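# Four arms carry a ball on a roped ring between stands

## Task

Shift the ball from the stand it starts on to the second stand in the gap between the benches, which no gripper can reach directly. The ball rests on a ring that sits on the first stand's collar. Ropes tie that ring to a metal block on each arm's bench. Finish with the ring lying on the second stand's collar and the ball still on it. A tilted or jerked ring lets the ball roll off. The task fails if the ball or the ring ever drops more than slightly below the collar of the lower stand, including while it hangs in mid-transfer. The arm bases, in scene-frame metres with heading in degrees counter-clockwise from +x, are: arm1 x=+1.29 y=+1.03 z=+1.02 facing -125; arm2 x=-1.13 y=+1.36 z=+0.99 facing -69; arm3 x=-0.84 y=-1.43 z=+1.03 facing +66; arm4 x=+1.17 y=-1.25 z=+1.03 facing +126. At the end every gripper must release and every arm must back away. The result has to hold with no robot supporting it.

## Robot and tools

Setup: four identical i2rt Big YAM arms named arm1, arm2, arm3 and arm4. Each has six revolute joints, a two-finger gripper and a wrist camera. Two fixed room cameras, cam_low and cam_top, also watch the scene. The hand reaches roughly 1.0 m from the joint1 axis at full extension. Since the stands sit out of reach, the plan is to pull the ring across by its ropes: each arm grips the block on its own bench and the arms share out the tension so the ring slides level and never dips below the lower collar. Tension applied smoothly, never in jerks, keeps the ball from falling.

Frame: one scene frame for everything, origin on the floor, +z up, distances in metres. The hand point lies halfway between the fingertips; the hand's z axis runs along the fingers and the fingers close along its y axis. Base poses come from the task text; no result line prints them.

Tool execute_actions: argument actions is a list holding exactly one action or nothing. The action is an object keyed by arm name; each arm takes a joints object. Joint values are absolute targets, not offsets, and only the keys you include are commanded. Keys, units and ranges: joint1_rad -2.879 to 2.879 (rotation about the base, positive counter-clockwise seen from above, 0 points along the base heading); joint2_rad 0 to 3.141 (shoulder, 0 is upper arm level and pointing back, increasing lifts it up and forward); joint3_rad 0 to 3.019 (elbow, 0 fully folded, increasing opens it); joint4_rad -1.692 to 1.57 (hand pitch, positive tips fingers up); joint5_rad -1.57 to 1.57 (hand yaw, positive toward the arm's right); joint6_rad -2.094 to 2.094 (hand roll, positive clockwise viewed from behind the hand); gripper_m 0 to 0.093 (fingertip gap in metres). Completion tolerances are ±0.045, ±0.14, ±0.09, ±0.055, ±0.03, ±0.035 rad and ±0.003 m in that order. All commanded motions begin together but may finish at different moments, and joints move at unequal speeds, so the hand can sweep along a wide curve. A single action runs at most 15 s. An unknown key or out-of-range number rejects the whole call and nothing moves. The optional cameras list picks images (the pictures line gives their order); null, omitted or ["all"] returns every camera, [] returns none. An empty actions list just reports state and images.

Tool wait: seconds from 0 to 10; commands nothing new and returns the same state and images.

Tool zoom_image: camera name plus region [x0, y0, x1, y1] in pixels of that camera's latest full image, top-left origin, no larger than 504 by 504.

Tool finished_scene: scene number (1 or 2); closes the scene permanently and reports success. Call it only once the ball and ring rest on the target collar and all grippers are open and retracted.

Reading results: joint_positions lists current angles. joint_status tells how each commanded motion ended. off_target means it stopped short and may keep pushing. contact_stop or time_out means the joint drops its target and holds where it is, except that a timed-out joint may keep a target (capped near its position at 0.375, 0.375, 0.113, 0.225, 0.075, 0.3 rad for joints 1 to 6) and keep pushing; on_its_own lists such joints, and its held at value is the target, not the position. To relieve that push, command the reported position. joint command not followed, usually with a cause line, means a self- and inter-arm collision check blocked that arm's joint targets; the gripper part still runs, and blocked joints show not_followed and may be retried on later actions. Empty calls never show that line. A target very close to the current angle may produce no motion. A joint carrying a load may sag when left alone. Omitted joints or arms may still be chasing earlier targets.

Hazards: arms do not halt on contact and can push hard. Robots pressing hard against each other fail the task; the clearance check ignores fingers, gripper housings and wrist cameras and can react late, and no state line reports arm-to-arm contact. Anything pushed out of the work area or to the floor fails the task. Avoid drops, slips, slams and heavy pushing. Loose objects can get brief random nudges. Arms act independently; a stalled arm does not pause the others. The robot keeps obeying its last command while you compose a reply.

Motor heat: holding loads heats motors, even while idle between calls, and some heat persists into the next scene. A MOTOR HOT line appears at 85 °C. At 100 °C that arm's motors and gripper go limp until cooled, an OVER-TEMPERATURE FAULT line appears, and unfinished keys read limit_stop_at_motor_heat; resend those targets afterwards. Avoid long hard pulls against ropes.

Each tool is called after ">>>" as a command line: name --argument value for each argument, lists and objects as JSON in quotes; but a table of rows of numbers goes row by row, as --pt "numbers of a row", without its own name.

## Session

>>> execute_actions --actions '[]'

Scene clock: 0.00 s.
arm1.joint_positions: joint1_rad=-0.857 joint2_rad=+0.488 joint3_rad=+1.510 joint4_rad=-1.399 joint5_rad=-0.122 joint6_rad=-0.593 gripper_m=+0.094
arm1.joint_status: not commanded
arm1.hand: x=+1.1399 y=+0.9971 z=+1.6247 quat_wxyz=(+0.080, -0.766, -0.314, +0.555) (m; scene frame)
arm2.joint_positions: joint1_rad=-0.017 joint2_rad=+0.376 joint3_rad=+1.650 joint4_rad=-1.555 joint5_rad=-0.097 joint6_rad=-0.393 gripper_m=+0.095
arm2.joint_status: not commanded
arm2.hand: x=-1.1011 y=+1.3285 z=+1.6224 quat_wxyz=(-0.445, -0.294, -0.741, +0.407) (m; scene frame)
arm3.joint_positions: joint1_rad=+0.592 joint2_rad=+0.664 joint3_rad=+1.395 joint4_rad=-1.307 joint5_rad=+0.076 joint6_rad=-0.259 gripper_m=+0.094
arm3.joint_status: not commanded
arm3.hand: x=-0.8741 y=-1.1822 z=+1.5699 quat_wxyz=(-0.378, +0.727, -0.491, -0.297) (m; scene frame)
arm4.joint_positions: joint1_rad=+0.137 joint2_rad=+0.525 joint3_rad=+1.516 joint4_rad=-1.183 joint5_rad=+0.270 joint6_rad=+0.793 gripper_m=+0.095
arm4.joint_status: not commanded
arm4.hand: x=+1.0866 y=-1.0955 z=+1.6780 quat_wxyz=(-0.110, +0.470, -0.610, -0.629) (m; scene frame)
pictures: arm1_cam_wrist, arm2_cam_wrist, arm3_cam_wrist, arm4_cam_wrist, cam_low, cam_top
Images, in order (width x height): arm1_cam_wrist 896x504, arm2_cam_wrist 896x504, arm3_cam_wrist 896x504, arm4_cam_wrist 896x504, cam_low 896x504, cam_top 896x504.

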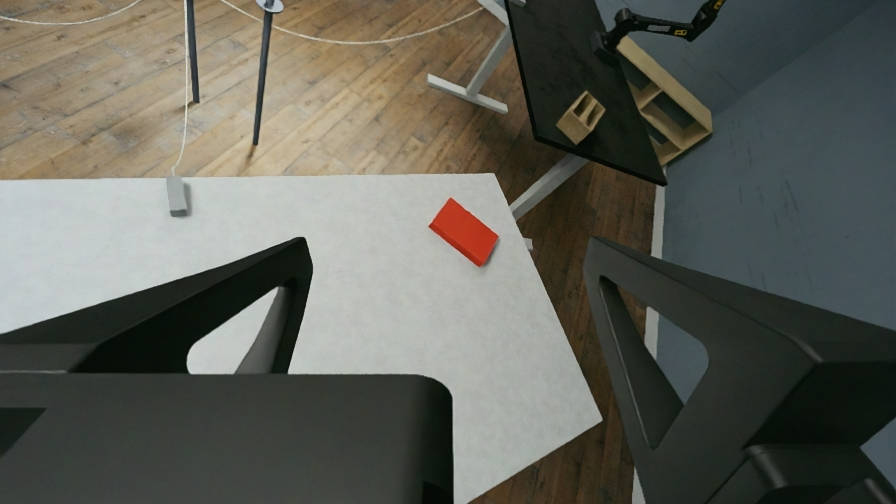

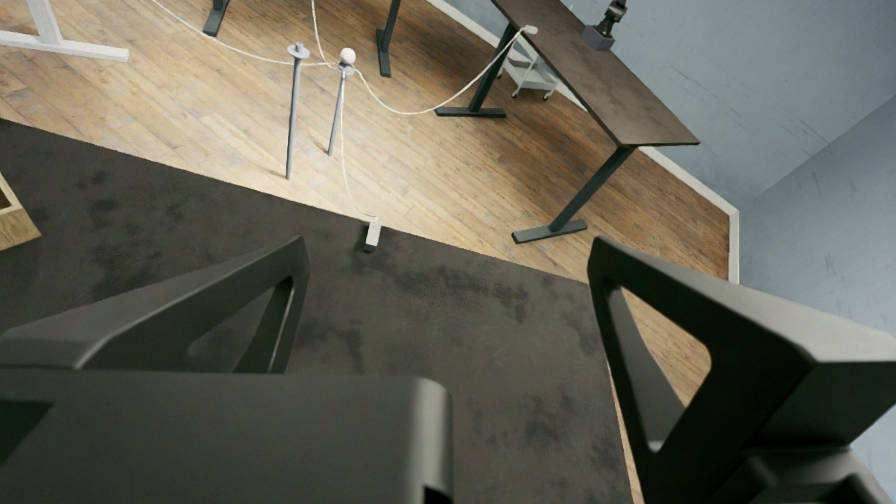

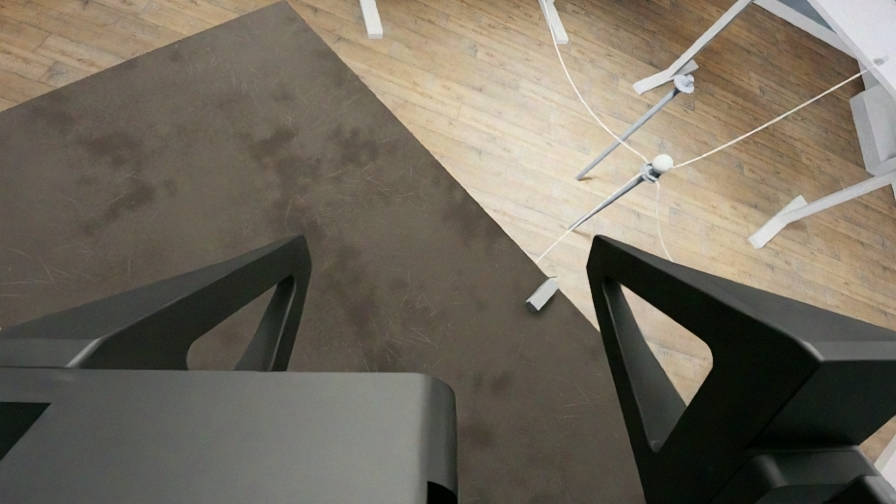

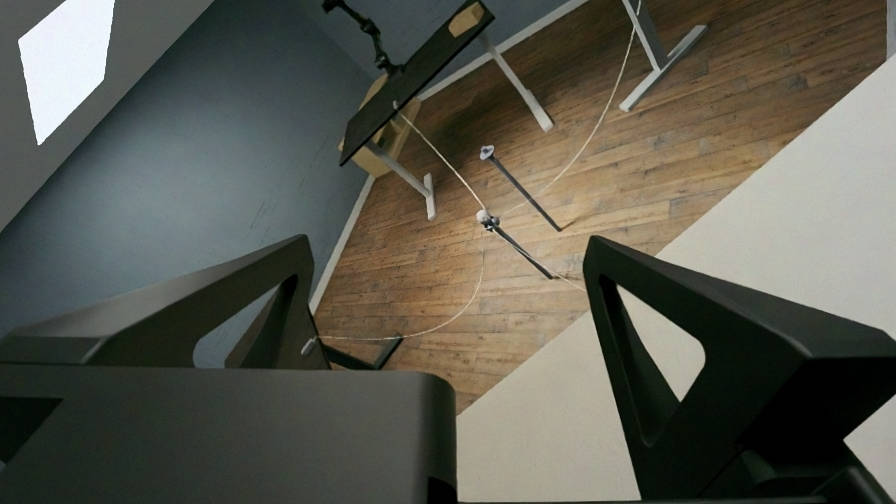

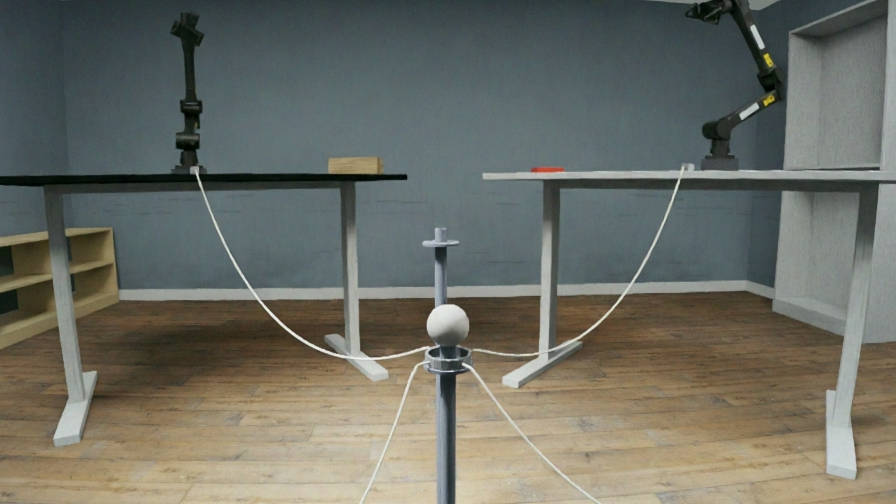

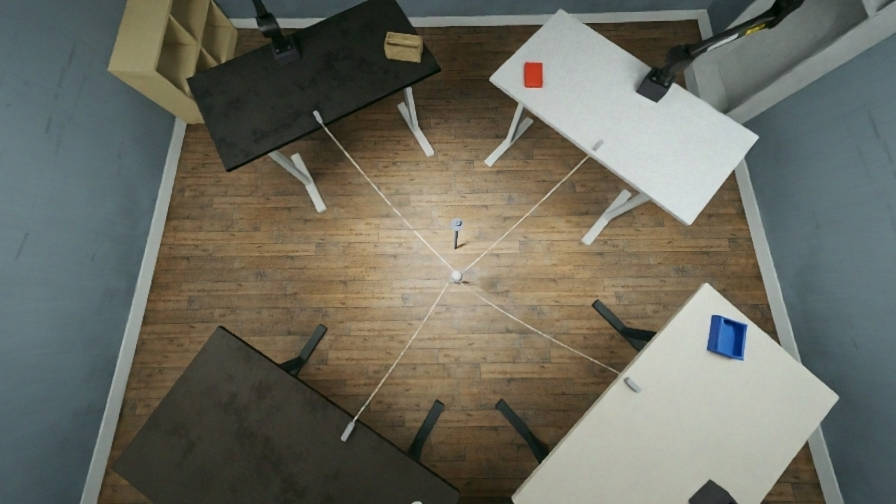

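>>> execute_actions --actions '[{"arm1":{"joints":{"joint1_rad":-0.13,"joint2_rad":1.7,"joint3_rad":1.7,"joint4_rad":-1.3,"joint5_rad":0,"joint6_rad":0}},"arm2":{"joints":{"joint1_rad":0.10,"joint2_rad":1.8,"joint3_rad":1.8,"joint4_rad":-1.3,"joint5_rad":0,"joint6_rad":0}},"arm3":{"joints":{"joint1_rad":-0.21,"joint2_rad":1.7,"joint3_rad":1.8,"joint4_rad":-1.4,"joint5_rad":0,"joint6_rad":0}},"arm4":{"joints":{"joint1_rad":-0.08,"joint2_rad":1.7,"joint3_rad":1.65,"joint4_rad":-1.2,"joint5_rad":0,"joint6_rad":0}}}]'

Scene clock: 29.90 s.
arm1.joint_positions: joint1_rad=-0.124 joint2_rad=+1.703 joint3_rad=+1.673 joint4_rad=-1.309 joint5_rad=-0.001 joint6_rad=-0.007 gripper_m=+0.094
arm1.joint_status: all done
arm1.hand: x=+0.9012 y=+0.5989 z=+1.2698 quat_wxyz=(-0.054, -0.905, -0.409, +0.104) (m; scene frame)
arm2.joint_positions: joint1_rad=+0.095 joint2_rad=+1.804 joint3_rad=+1.776 joint4_rad=-1.301 joint5_rad=-0.002 joint6_rad=-0.007 gripper_m=+0.095
arm2.joint_status: all done
arm2.hand: x=-0.8552 y=+0.8094 z=+1.2282 quat_wxyz=(-0.104, -0.520, -0.846, +0.063) (m; scene frame)
arm3.joint_positions: joint1_rad=-0.214 joint2_rad=+1.710 joint3_rad=+1.783 joint4_rad=-1.394 joint5_rad=+0.000 joint6_rad=-0.008 gripper_m=+0.094
arm3.joint_status: all done
arm3.hand: x=-0.4959 y=-0.9682 z=+1.3182 quat_wxyz=(-0.113, +0.448, -0.885, -0.057) (m; scene frame)
arm4.joint_positions: joint1_rad=-0.076 joint2_rad=+1.701 joint3_rad=+1.635 joint4_rad=-1.198 joint5_rad=+0.003 joint6_rad=+0.015 gripper_m=+0.095
arm4.joint_status: all done
arm4.hand: x=+0.8646 y=-0.7454 z=+1.2621 quat_wxyz=(-0.075, +0.858, -0.491, -0.132) (m; scene frame)
pictures: arm1_cam_wrist, arm2_cam_wrist, arm3_cam_wrist, arm4_cam_wrist, cam_low, cam_top
Images, in order (width x height): arm1_cam_wrist 896x504, arm2_cam_wrist 896x504, arm3_cam_wrist 896x504, arm4_cam_wrist 896x504, cam_low 896x504, cam_top 896x504.

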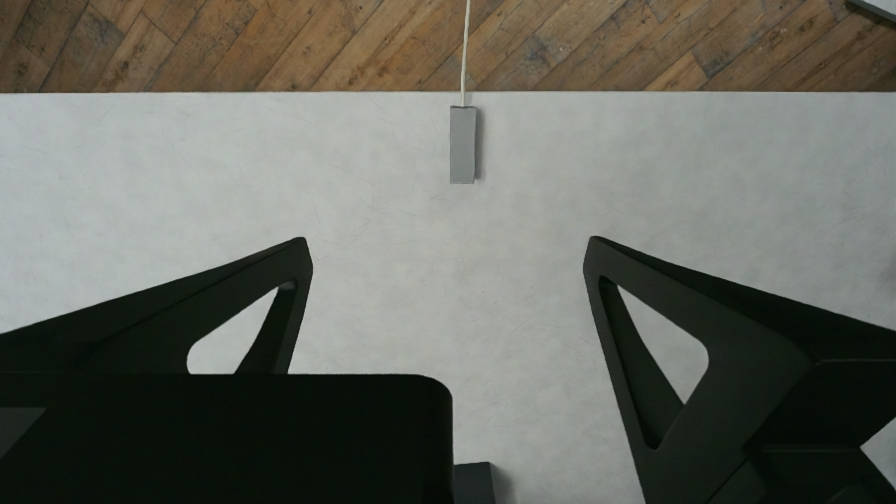

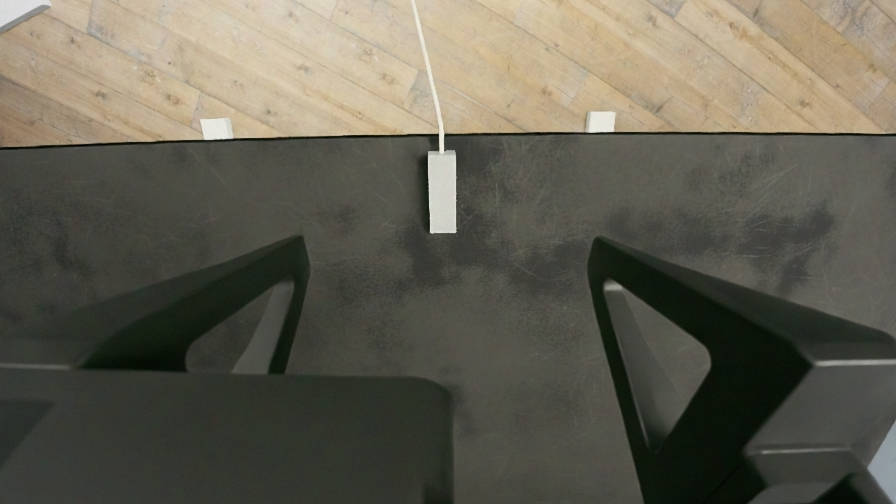

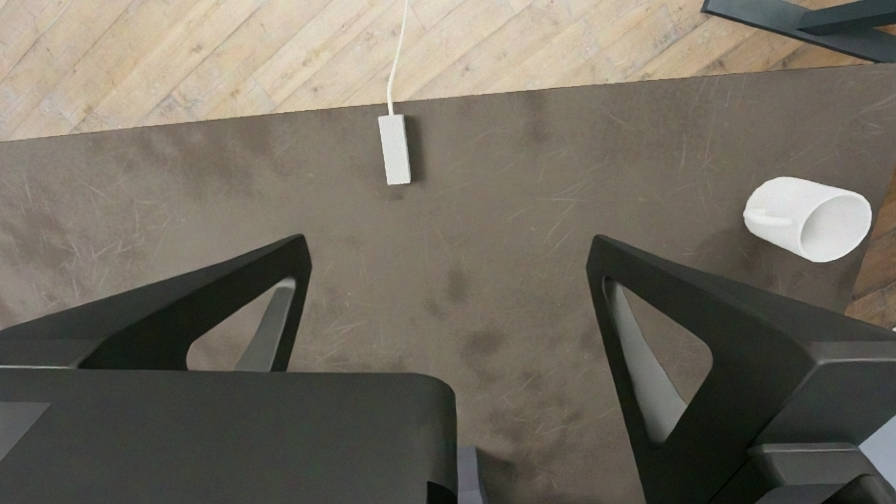

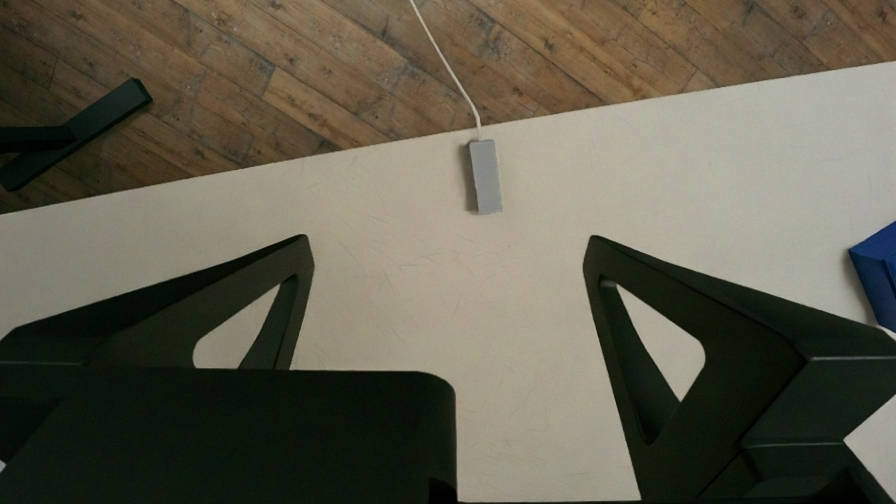

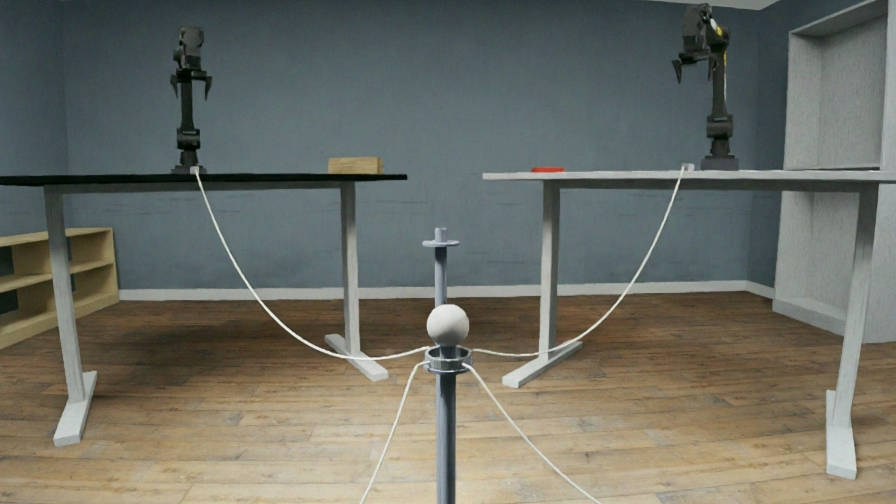

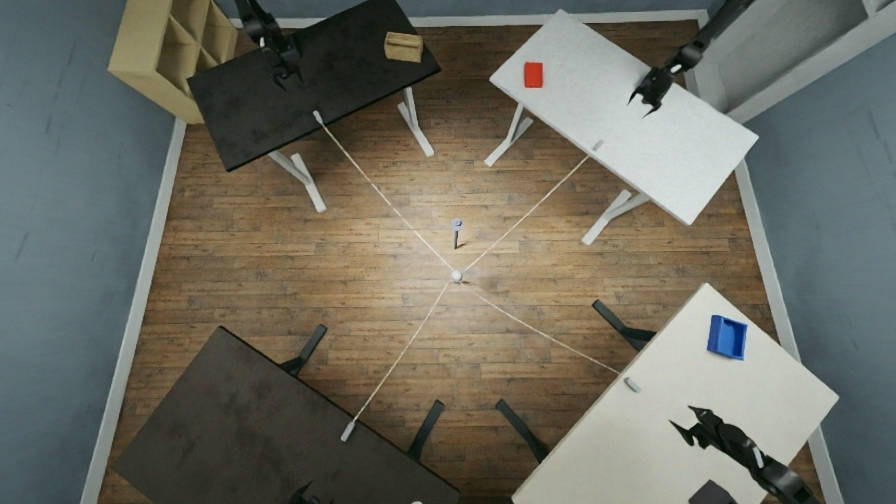

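>>> execute_actions --actions '[{"arm1":{"joints":{"joint1_rad":-0.15,"joint4_rad":-0.7}},"arm2":{"joints":{"joint3_rad":1.45}},"arm3":{"joints":{"joint1_rad":-0.12,"joint2_rad":2.0}},"arm4":{"joints":{"joint1_rad":-0.13,"joint4_rad":-1.65}}}]' --cameras '[]'

Scene clock: 56.60 s.
arm1.joint_positions: joint1_rad=-0.148 joint2_rad=+1.703 joint3_rad=+1.673 joint4_rad=-0.728 joint5_rad=-0.001 joint6_rad=-0.007 gripper_m=+0.094
arm1.joint_status: all done
arm1.hand: x=+0.8070 y=+0.5199 z=+1.3401 quat_wxyz=(-0.163, -0.842, -0.366, +0.362) (m; scene frame)
arm2.joint_positions: joint1_rad=+0.095 joint2_rad=+1.796 joint3_rad=+1.446 joint4_rad=-1.301 joint5_rad=-0.002 joint6_rad=-0.007 gripper_m=+0.095
arm2.joint_status: all done
arm2.hand: x=-0.9014 y=+0.9025 z=+1.1025 quat_wxyz=(+0.032, -0.523, -0.851, -0.021) (m; scene frame)
arm3.joint_positions: joint1_rad=-0.116 joint2_rad=+2.010 joint3_rad=+1.785 joint4_rad=-1.395 joint5_rad=+0.000 joint6_rad=-0.007 gripper_m=+0.094
arm3.joint_status: all done
arm3.hand: x=-0.5321 y=-0.9174 z=+1.1464 quat_wxyz=(+0.020, +0.494, -0.869, +0.010) (m; scene frame)
arm4.joint_positions: joint1_rad=-0.136 joint2_rad=+1.701 joint3_rad=+1.635 joint4_rad=-1.642 joint5_rad=+0.001 joint6_rad=+0.015 gripper_m=+0.095
arm4.joint_status: all done
arm4.hand: x=+0.9459 y=-0.8233 z=+1.2532 quat_wxyz=(+0.035, +0.851, -0.521, +0.060) (m; scene frame)
pictures: none
No camera images: the call's "cameras" was empty. Leave "cameras" out to get every camera's image.

>>> execute_actions --actions '[{"arm1":{"joints":{"joint2_rad":1.88,"joint3_rad":1.43,"joint4_rad":-0.84}},"arm2":{"joints":{"joint1_rad":0.11,"joint2_rad":1.88,"joint3_rad":1.43,"joint4_rad":-0.83}},"arm3":{"joints":{"joint2_rad":1.885,"joint3_rad":1.44,"joint4_rad":-0.83}},"arm4":{"joints":{"joint2_rad":1.88,"joint3_rad":1.445,"joint4_rad":-0.83,"joint6_rad":-0.14}}}]' --cameras '["arm1_cam_wrist","arm2_cam_wrist","arm3_cam_wrist","arm4_cam_wrist","cam_low"]'

Scene clock: 85.13 s.
arm1.joint_positions: joint1_rad=-0.148 joint2_rad=+1.878 joint3_rad=+1.394 joint4_rad=-0.832 joint5_rad=-0.001 joint6_rad=-0.007 gripper_m=+0.094
arm1.joint_status: all done
arm1.hand: x=+0.8763 y=+0.5889 z=+1.0781 quat_wxyz=(-0.057, -0.909, -0.397, +0.115) (m; scene frame)
arm2.joint_positions: joint1_rad=+0.097 joint2_rad=+1.876 joint3_rad=+1.429 joint4_rad=-0.848 joint5_rad=-0.002 joint6_rad=-0.007 gripper_m=+0.095
arm2.joint_status: all done
arm2.hand: x=-0.8556 y=+0.8135 z=+1.0636 quat_wxyz=(-0.118, -0.517, -0.844, +0.072) (m; scene frame)
arm3.joint_positions: joint1_rad=-0.116 joint2_rad=+1.864 joint3_rad=+1.437 joint4_rad=-0.840 joint5_rad=+0.000 joint6_rad=-0.007 gripper_m=+0.094
arm3.joint_status: all done
arm3.hand: x=-0.5252 y=-0.9058 z=+1.1136 quat_wxyz=(-0.134, +0.488, -0.859, -0.076) (m; scene frame)
arm4.joint_positions: joint1_rad=-0.136 joint2_rad=+1.907 joint3_rad=+1.428 joint4_rad=-0.843 joint5_rad=+0.001 joint6_rad=-0.124 gripper_m=+0.095
arm4.joint_status: all done
arm4.hand: x=+0.8879 y=-0.7133 z=+1.0757 quat_wxyz=(-0.071, +0.880, -0.459, -0.101) (m; scene frame)
pictures: arm1_cam_wrist, arm2_cam_wrist, arm3_cam_wrist, arm4_cam_wrist, cam_low
Images, in order (width x height): arm1_cam_wrist 896x504, arm2_cam_wrist 896x504, arm3_cam_wrist 896x504, arm4_cam_wrist 896x504, cam_low 896x504.

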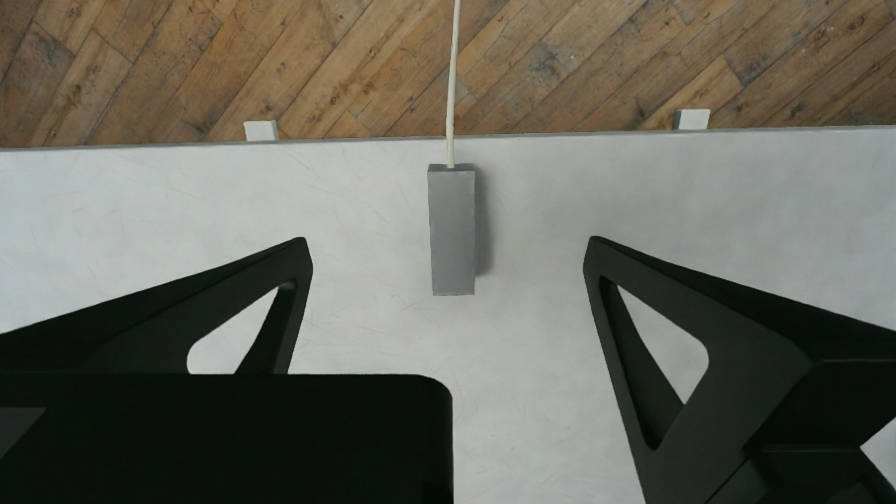

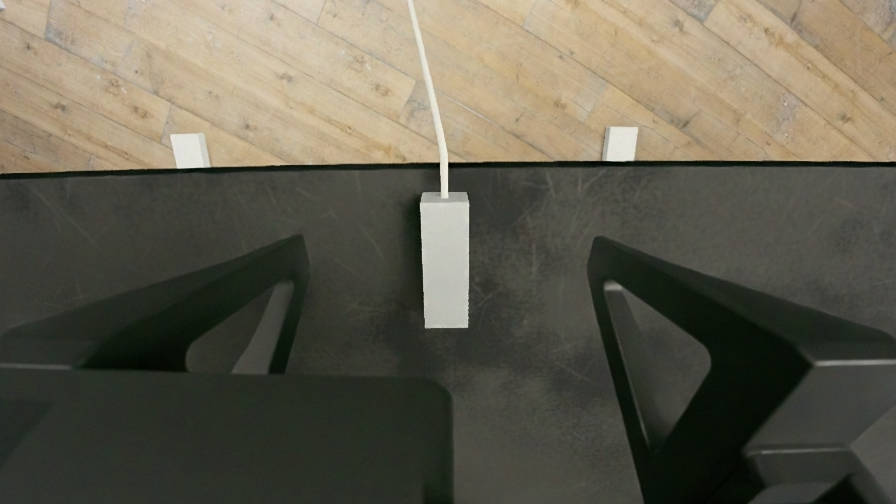

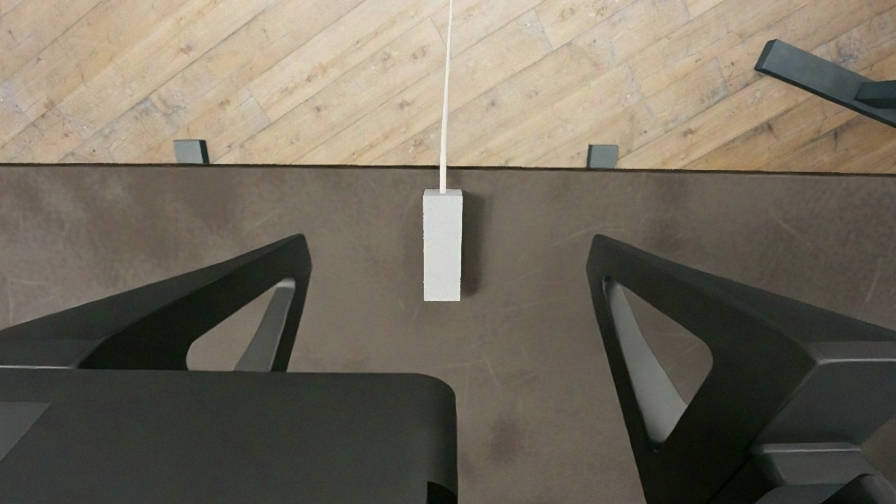

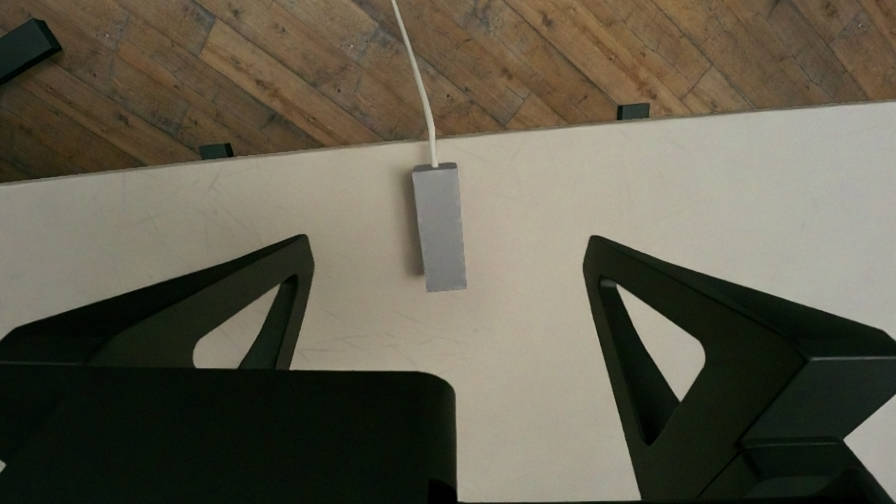

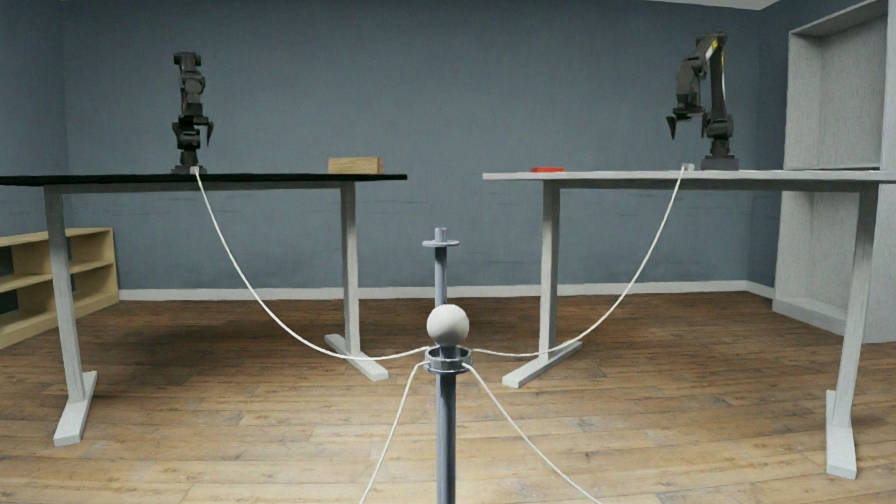

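>>> execute_actions --actions '[{"arm1":{"joints":{"joint2_rad":2.02,"gripper_m":0.07}},"arm2":{"joints":{"joint2_rad":2.005,"gripper_m":0.07}},"arm3":{"joints":{"joint2_rad":2.05,"gripper_m":0.07}},"arm4":{"joints":{"joint2_rad":2.02,"joint6_rad":-0.22,"gripper_m":0.07}}}]' --cameras '["arm1_cam_wrist","arm2_cam_wrist","arm3_cam_wrist","arm4_cam_wrist","cam_low"]'

Scene clock: 96.87 s.
arm1.joint_positions: joint1_rad=-0.148 joint2_rad=+2.025 joint3_rad=+1.406 joint4_rad=-0.832 joint5_rad=-0.001 joint6_rad=-0.007 gripper_m=+0.070
arm1.joint_status: all done
arm1.hand: x=+0.8849 y=+0.5966 z=+0.9983 quat_wxyz=(-0.031, -0.915, -0.400, +0.053) (m; scene frame)
arm2.joint_positions: joint1_rad=+0.097 joint2_rad=+2.011 joint3_rad=+1.424 joint4_rad=-0.844 joint5_rad=-0.002 joint6_rad=-0.007 gripper_m=+0.070
arm2.joint_status: all done
arm2.hand: x=-0.8619 y=+0.8262 z=+0.9834 quat_wxyz=(-0.062, -0.521, -0.850, +0.037) (m; scene frame)
arm3.joint_positions: joint1_rad=-0.116 joint2_rad=+2.051 joint3_rad=+1.432 joint4_rad=-0.835 joint5_rad=+0.000 joint6_rad=-0.007 gripper_m=+0.070
arm3.joint_status: all done
arm3.hand: x=-0.5358 y=-0.9231 z=+1.0022 quat_wxyz=(-0.053, +0.493, -0.868, -0.031) (m; scene frame)
arm4.joint_positions: joint1_rad=-0.136 joint2_rad=+2.019 joint3_rad=+1.428 joint4_rad=-0.839 joint5_rad=+0.001 joint6_rad=-0.205 gripper_m=+0.070
arm4.joint_status: all done
arm4.hand: x=+0.8933 y=-0.7235 z=+1.0105 quat_wxyz=(-0.042, +0.902, -0.425, -0.055) (m; scene frame)
pictures: arm1_cam_wrist, arm2_cam_wrist, arm3_cam_wrist, arm4_cam_wrist, cam_low
Images, in order (width x height): arm1_cam_wrist 896x504, arm2_cam_wrist 896x504, arm3_cam_wrist 896x504, arm4_cam_wrist 896x504, cam_low 896x504.

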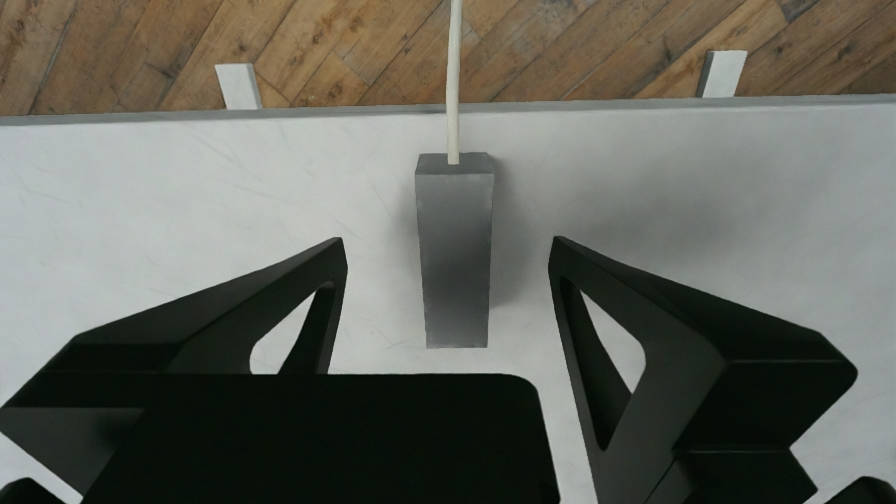

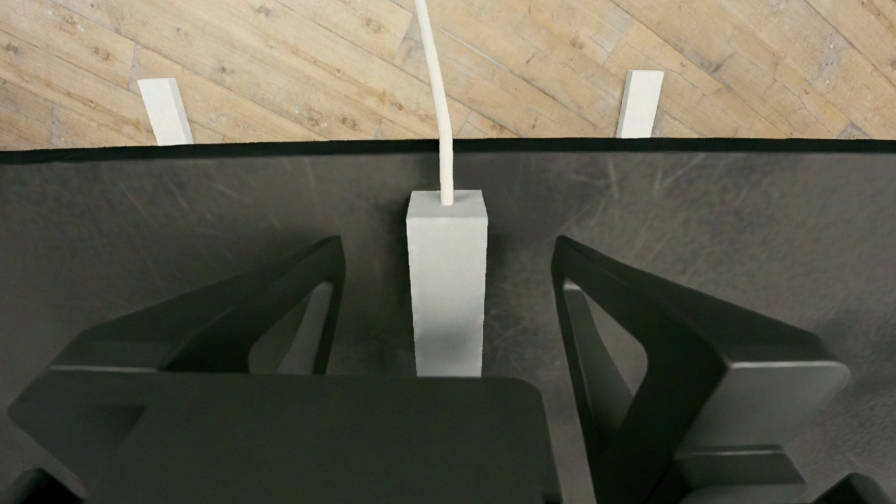

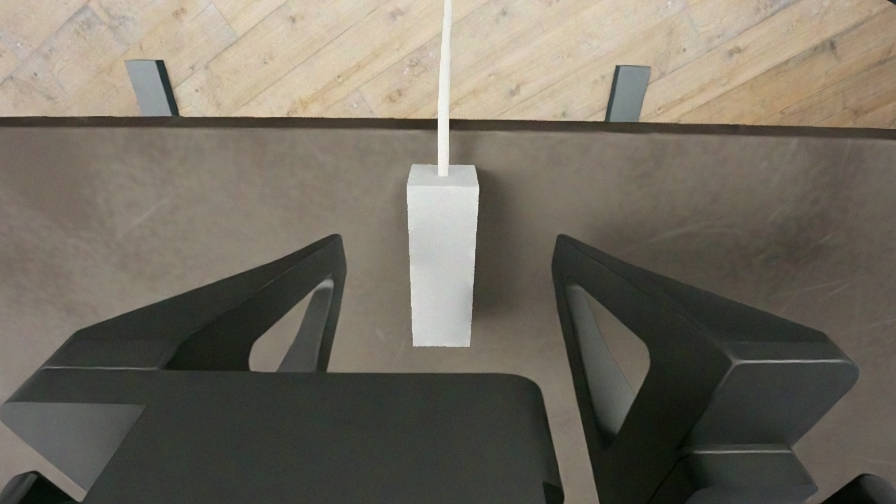

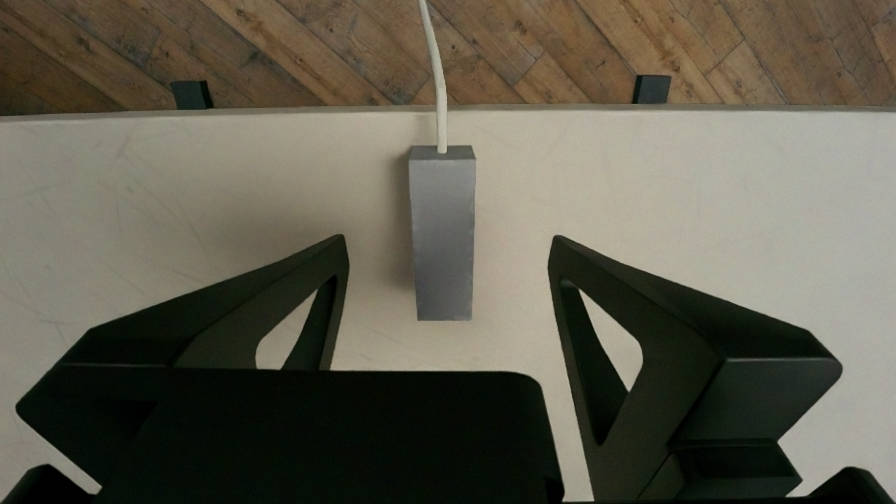

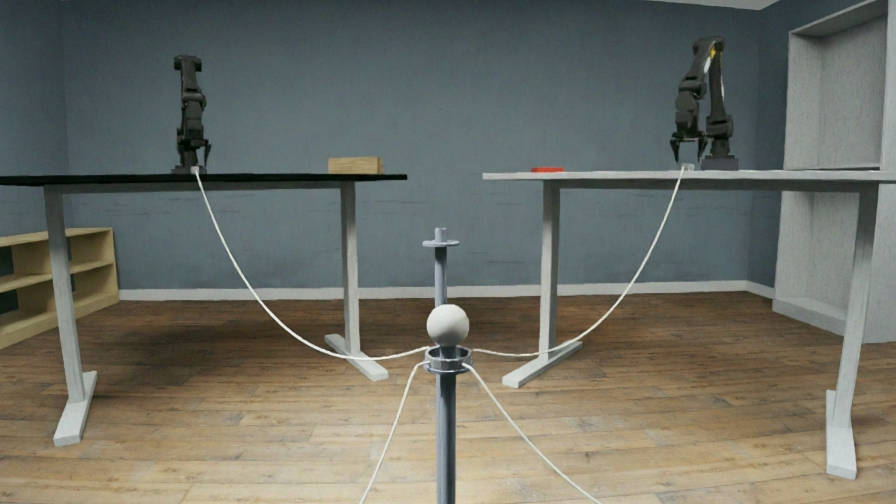

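>>> execute_actions --actions '[{"arm1":{"joints":{"joint2_rad":2.055}},"arm2":{"joints":{"joint2_rad":2.025,"joint4_rad":-0.92}},"arm3":{"joints":{"joint2_rad":2.098,"joint4_rad":-0.86}},"arm4":{"joints":{"joint2_rad":2.085}}}]' --cameras '["arm1_cam_wrist","arm2_cam_wrist","arm3_cam_wrist","arm4_cam_wrist","cam_low"]'

Scene clock: 103.60 s.
arm1.joint_positions: joint1_rad=-0.148 joint2_rad=+2.030 joint3_rad=+1.406 joint4_rad=-0.832 joint5_rad=-0.001 joint6_rad=-0.007 gripper_m=+0.070
arm1.joint_status: all done
arm1.hand: x=+0.8855 y=+0.5972 z=+0.9953 quat_wxyz=(-0.030, -0.915, -0.400, +0.051) (m; scene frame)
arm2.joint_positions: joint1_rad=+0.097 joint2_rad=+2.011 joint3_rad=+1.424 joint4_rad=-0.906 joint5_rad=-0.002 joint6_rad=-0.007 gripper_m=+0.070
arm2.joint_status: all done
arm2.hand: x=-0.8687 y=+0.8397 z=+0.9817 quat_wxyz=(-0.035, -0.522, -0.852, +0.021) (m; scene frame)
arm3.joint_positions: joint1_rad=-0.116 joint2_rad=+2.060 joint3_rad=+1.432 joint4_rad=-0.852 joint5_rad=+0.000 joint6_rad=-0.007 gripper_m=+0.070
arm3.joint_status: all done
arm3.hand: x=-0.5388 y=-0.9279 z=+0.9965 quat_wxyz=(-0.042, +0.494, -0.868, -0.024) (m; scene frame)
arm4.joint_positions: joint1_rad=-0.136 joint2_rad=+2.069 joint3_rad=+1.428 joint4_rad=-0.839 joint5_rad=+0.001 joint6_rad=-0.205 gripper_m=+0.070
arm4.joint_status: all done
arm4.hand: x=+0.8970 y=-0.7305 z=+0.9821 quat_wxyz=(-0.028, +0.904, -0.426, -0.036) (m; scene frame)
pictures: arm1_cam_wrist, arm2_cam_wrist, arm3_cam_wrist, arm4_cam_wrist, cam_low
Images, in order (width x height): arm1_cam_wrist 896x504, arm2_cam_wrist 896x504, arm3_cam_wrist 896x504, arm4_cam_wrist 896x504, cam_low 896x504.

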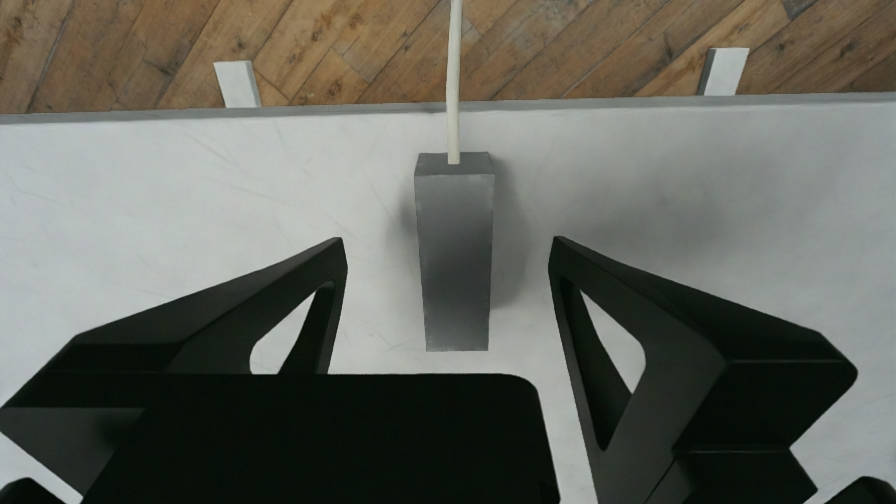

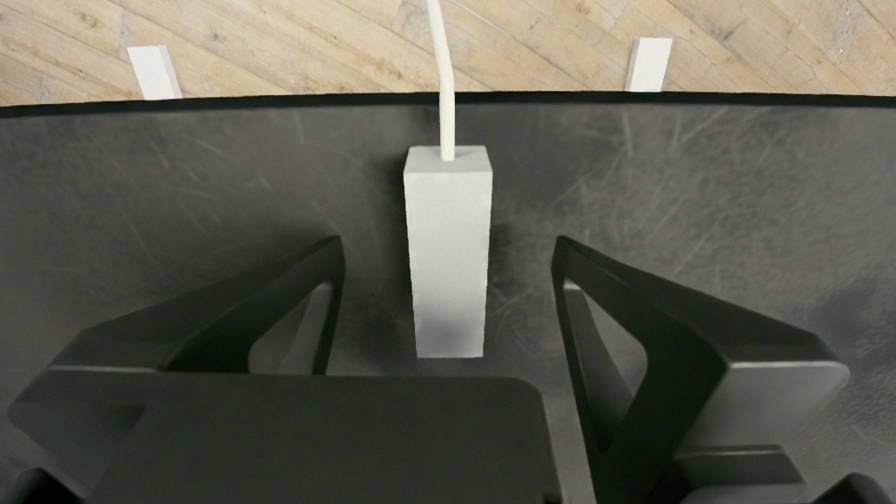

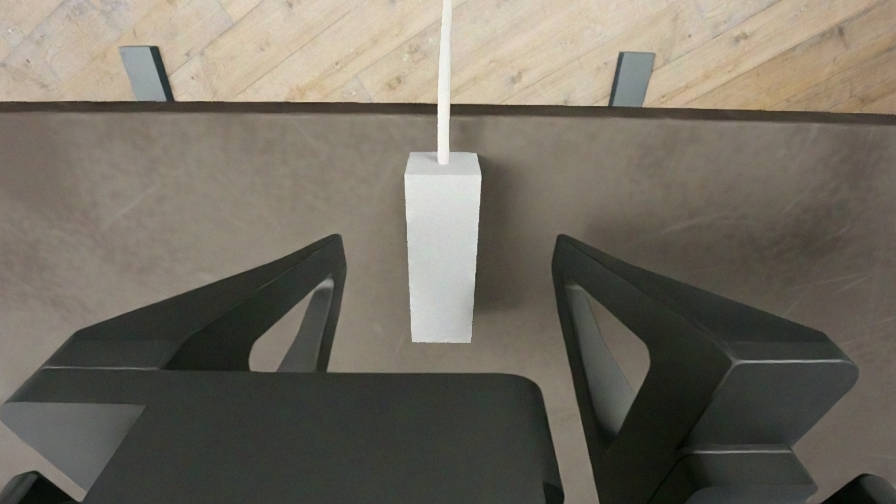

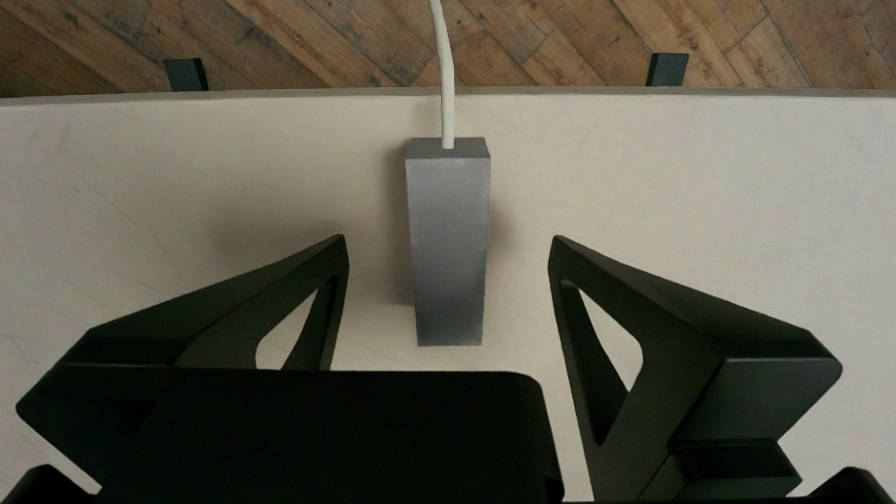

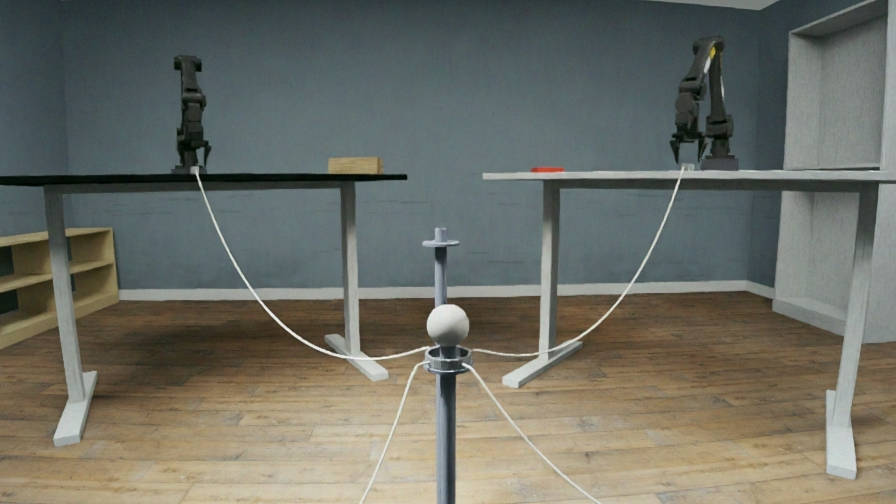

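>>> execute_actions --actions '[{"arm1":{"joints":{"joint2_rad":2.08}},"arm2":{"joints":{"joint2_rad":2.055}},"arm3":{"joints":{"joint2_rad":2.125}},"arm4":{"joints":{"joint2_rad":2.115}}}]' --cameras '[]'

Scene clock: 109.77 s.
arm1.joint_positions: joint1_rad=-0.148 joint2_rad=+2.062 joint3_rad=+1.406 joint4_rad=-0.832 joint5_rad=-0.001 joint6_rad=-0.007 gripper_m=+0.070
arm1.joint_status: all done
arm1.hand: x=+0.8893 y=+0.6010 z=+0.9772 quat_wxyz=(-0.023, -0.915, -0.400, +0.036) (m; scene frame)
arm2.joint_positions: joint1_rad=+0.097 joint2_rad=+2.034 joint3_rad=+1.424 joint4_rad=-0.906 joint5_rad=-0.002 joint6_rad=-0.007 gripper_m=+0.070
arm2.joint_status: all done
arm2.hand: x=-0.8702 y=+0.8428 z=+0.9687 quat_wxyz=(-0.025, -0.522, -0.852, +0.014) (m; scene frame)
arm3.joint_positions: joint1_rad=-0.116 joint2_rad=+2.093 joint3_rad=+1.432 joint4_rad=-0.852 joint5_rad=+0.000 joint6_rad=-0.007 gripper_m=+0.070
arm3.joint_status: all done
arm3.hand: x=-0.5418 y=-0.9328 z=+0.9776 quat_wxyz=(-0.027, +0.494, -0.869, -0.016) (m; scene frame)
arm4.joint_positions: joint1_rad=-0.136 joint2_rad=+2.091 joint3_rad=+1.428 joint4_rad=-0.839 joint5_rad=+0.001 joint6_rad=-0.205 gripper_m=+0.070
arm4.joint_status: all done
arm4.hand: x=+0.8989 y=-0.7341 z=+0.9694 quat_wxyz=(-0.021, +0.904, -0.426, -0.027) (m; scene frame)
pictures: none
No camera images: the call's "cameras" was empty. Leave "cameras" out to get every camera's image.


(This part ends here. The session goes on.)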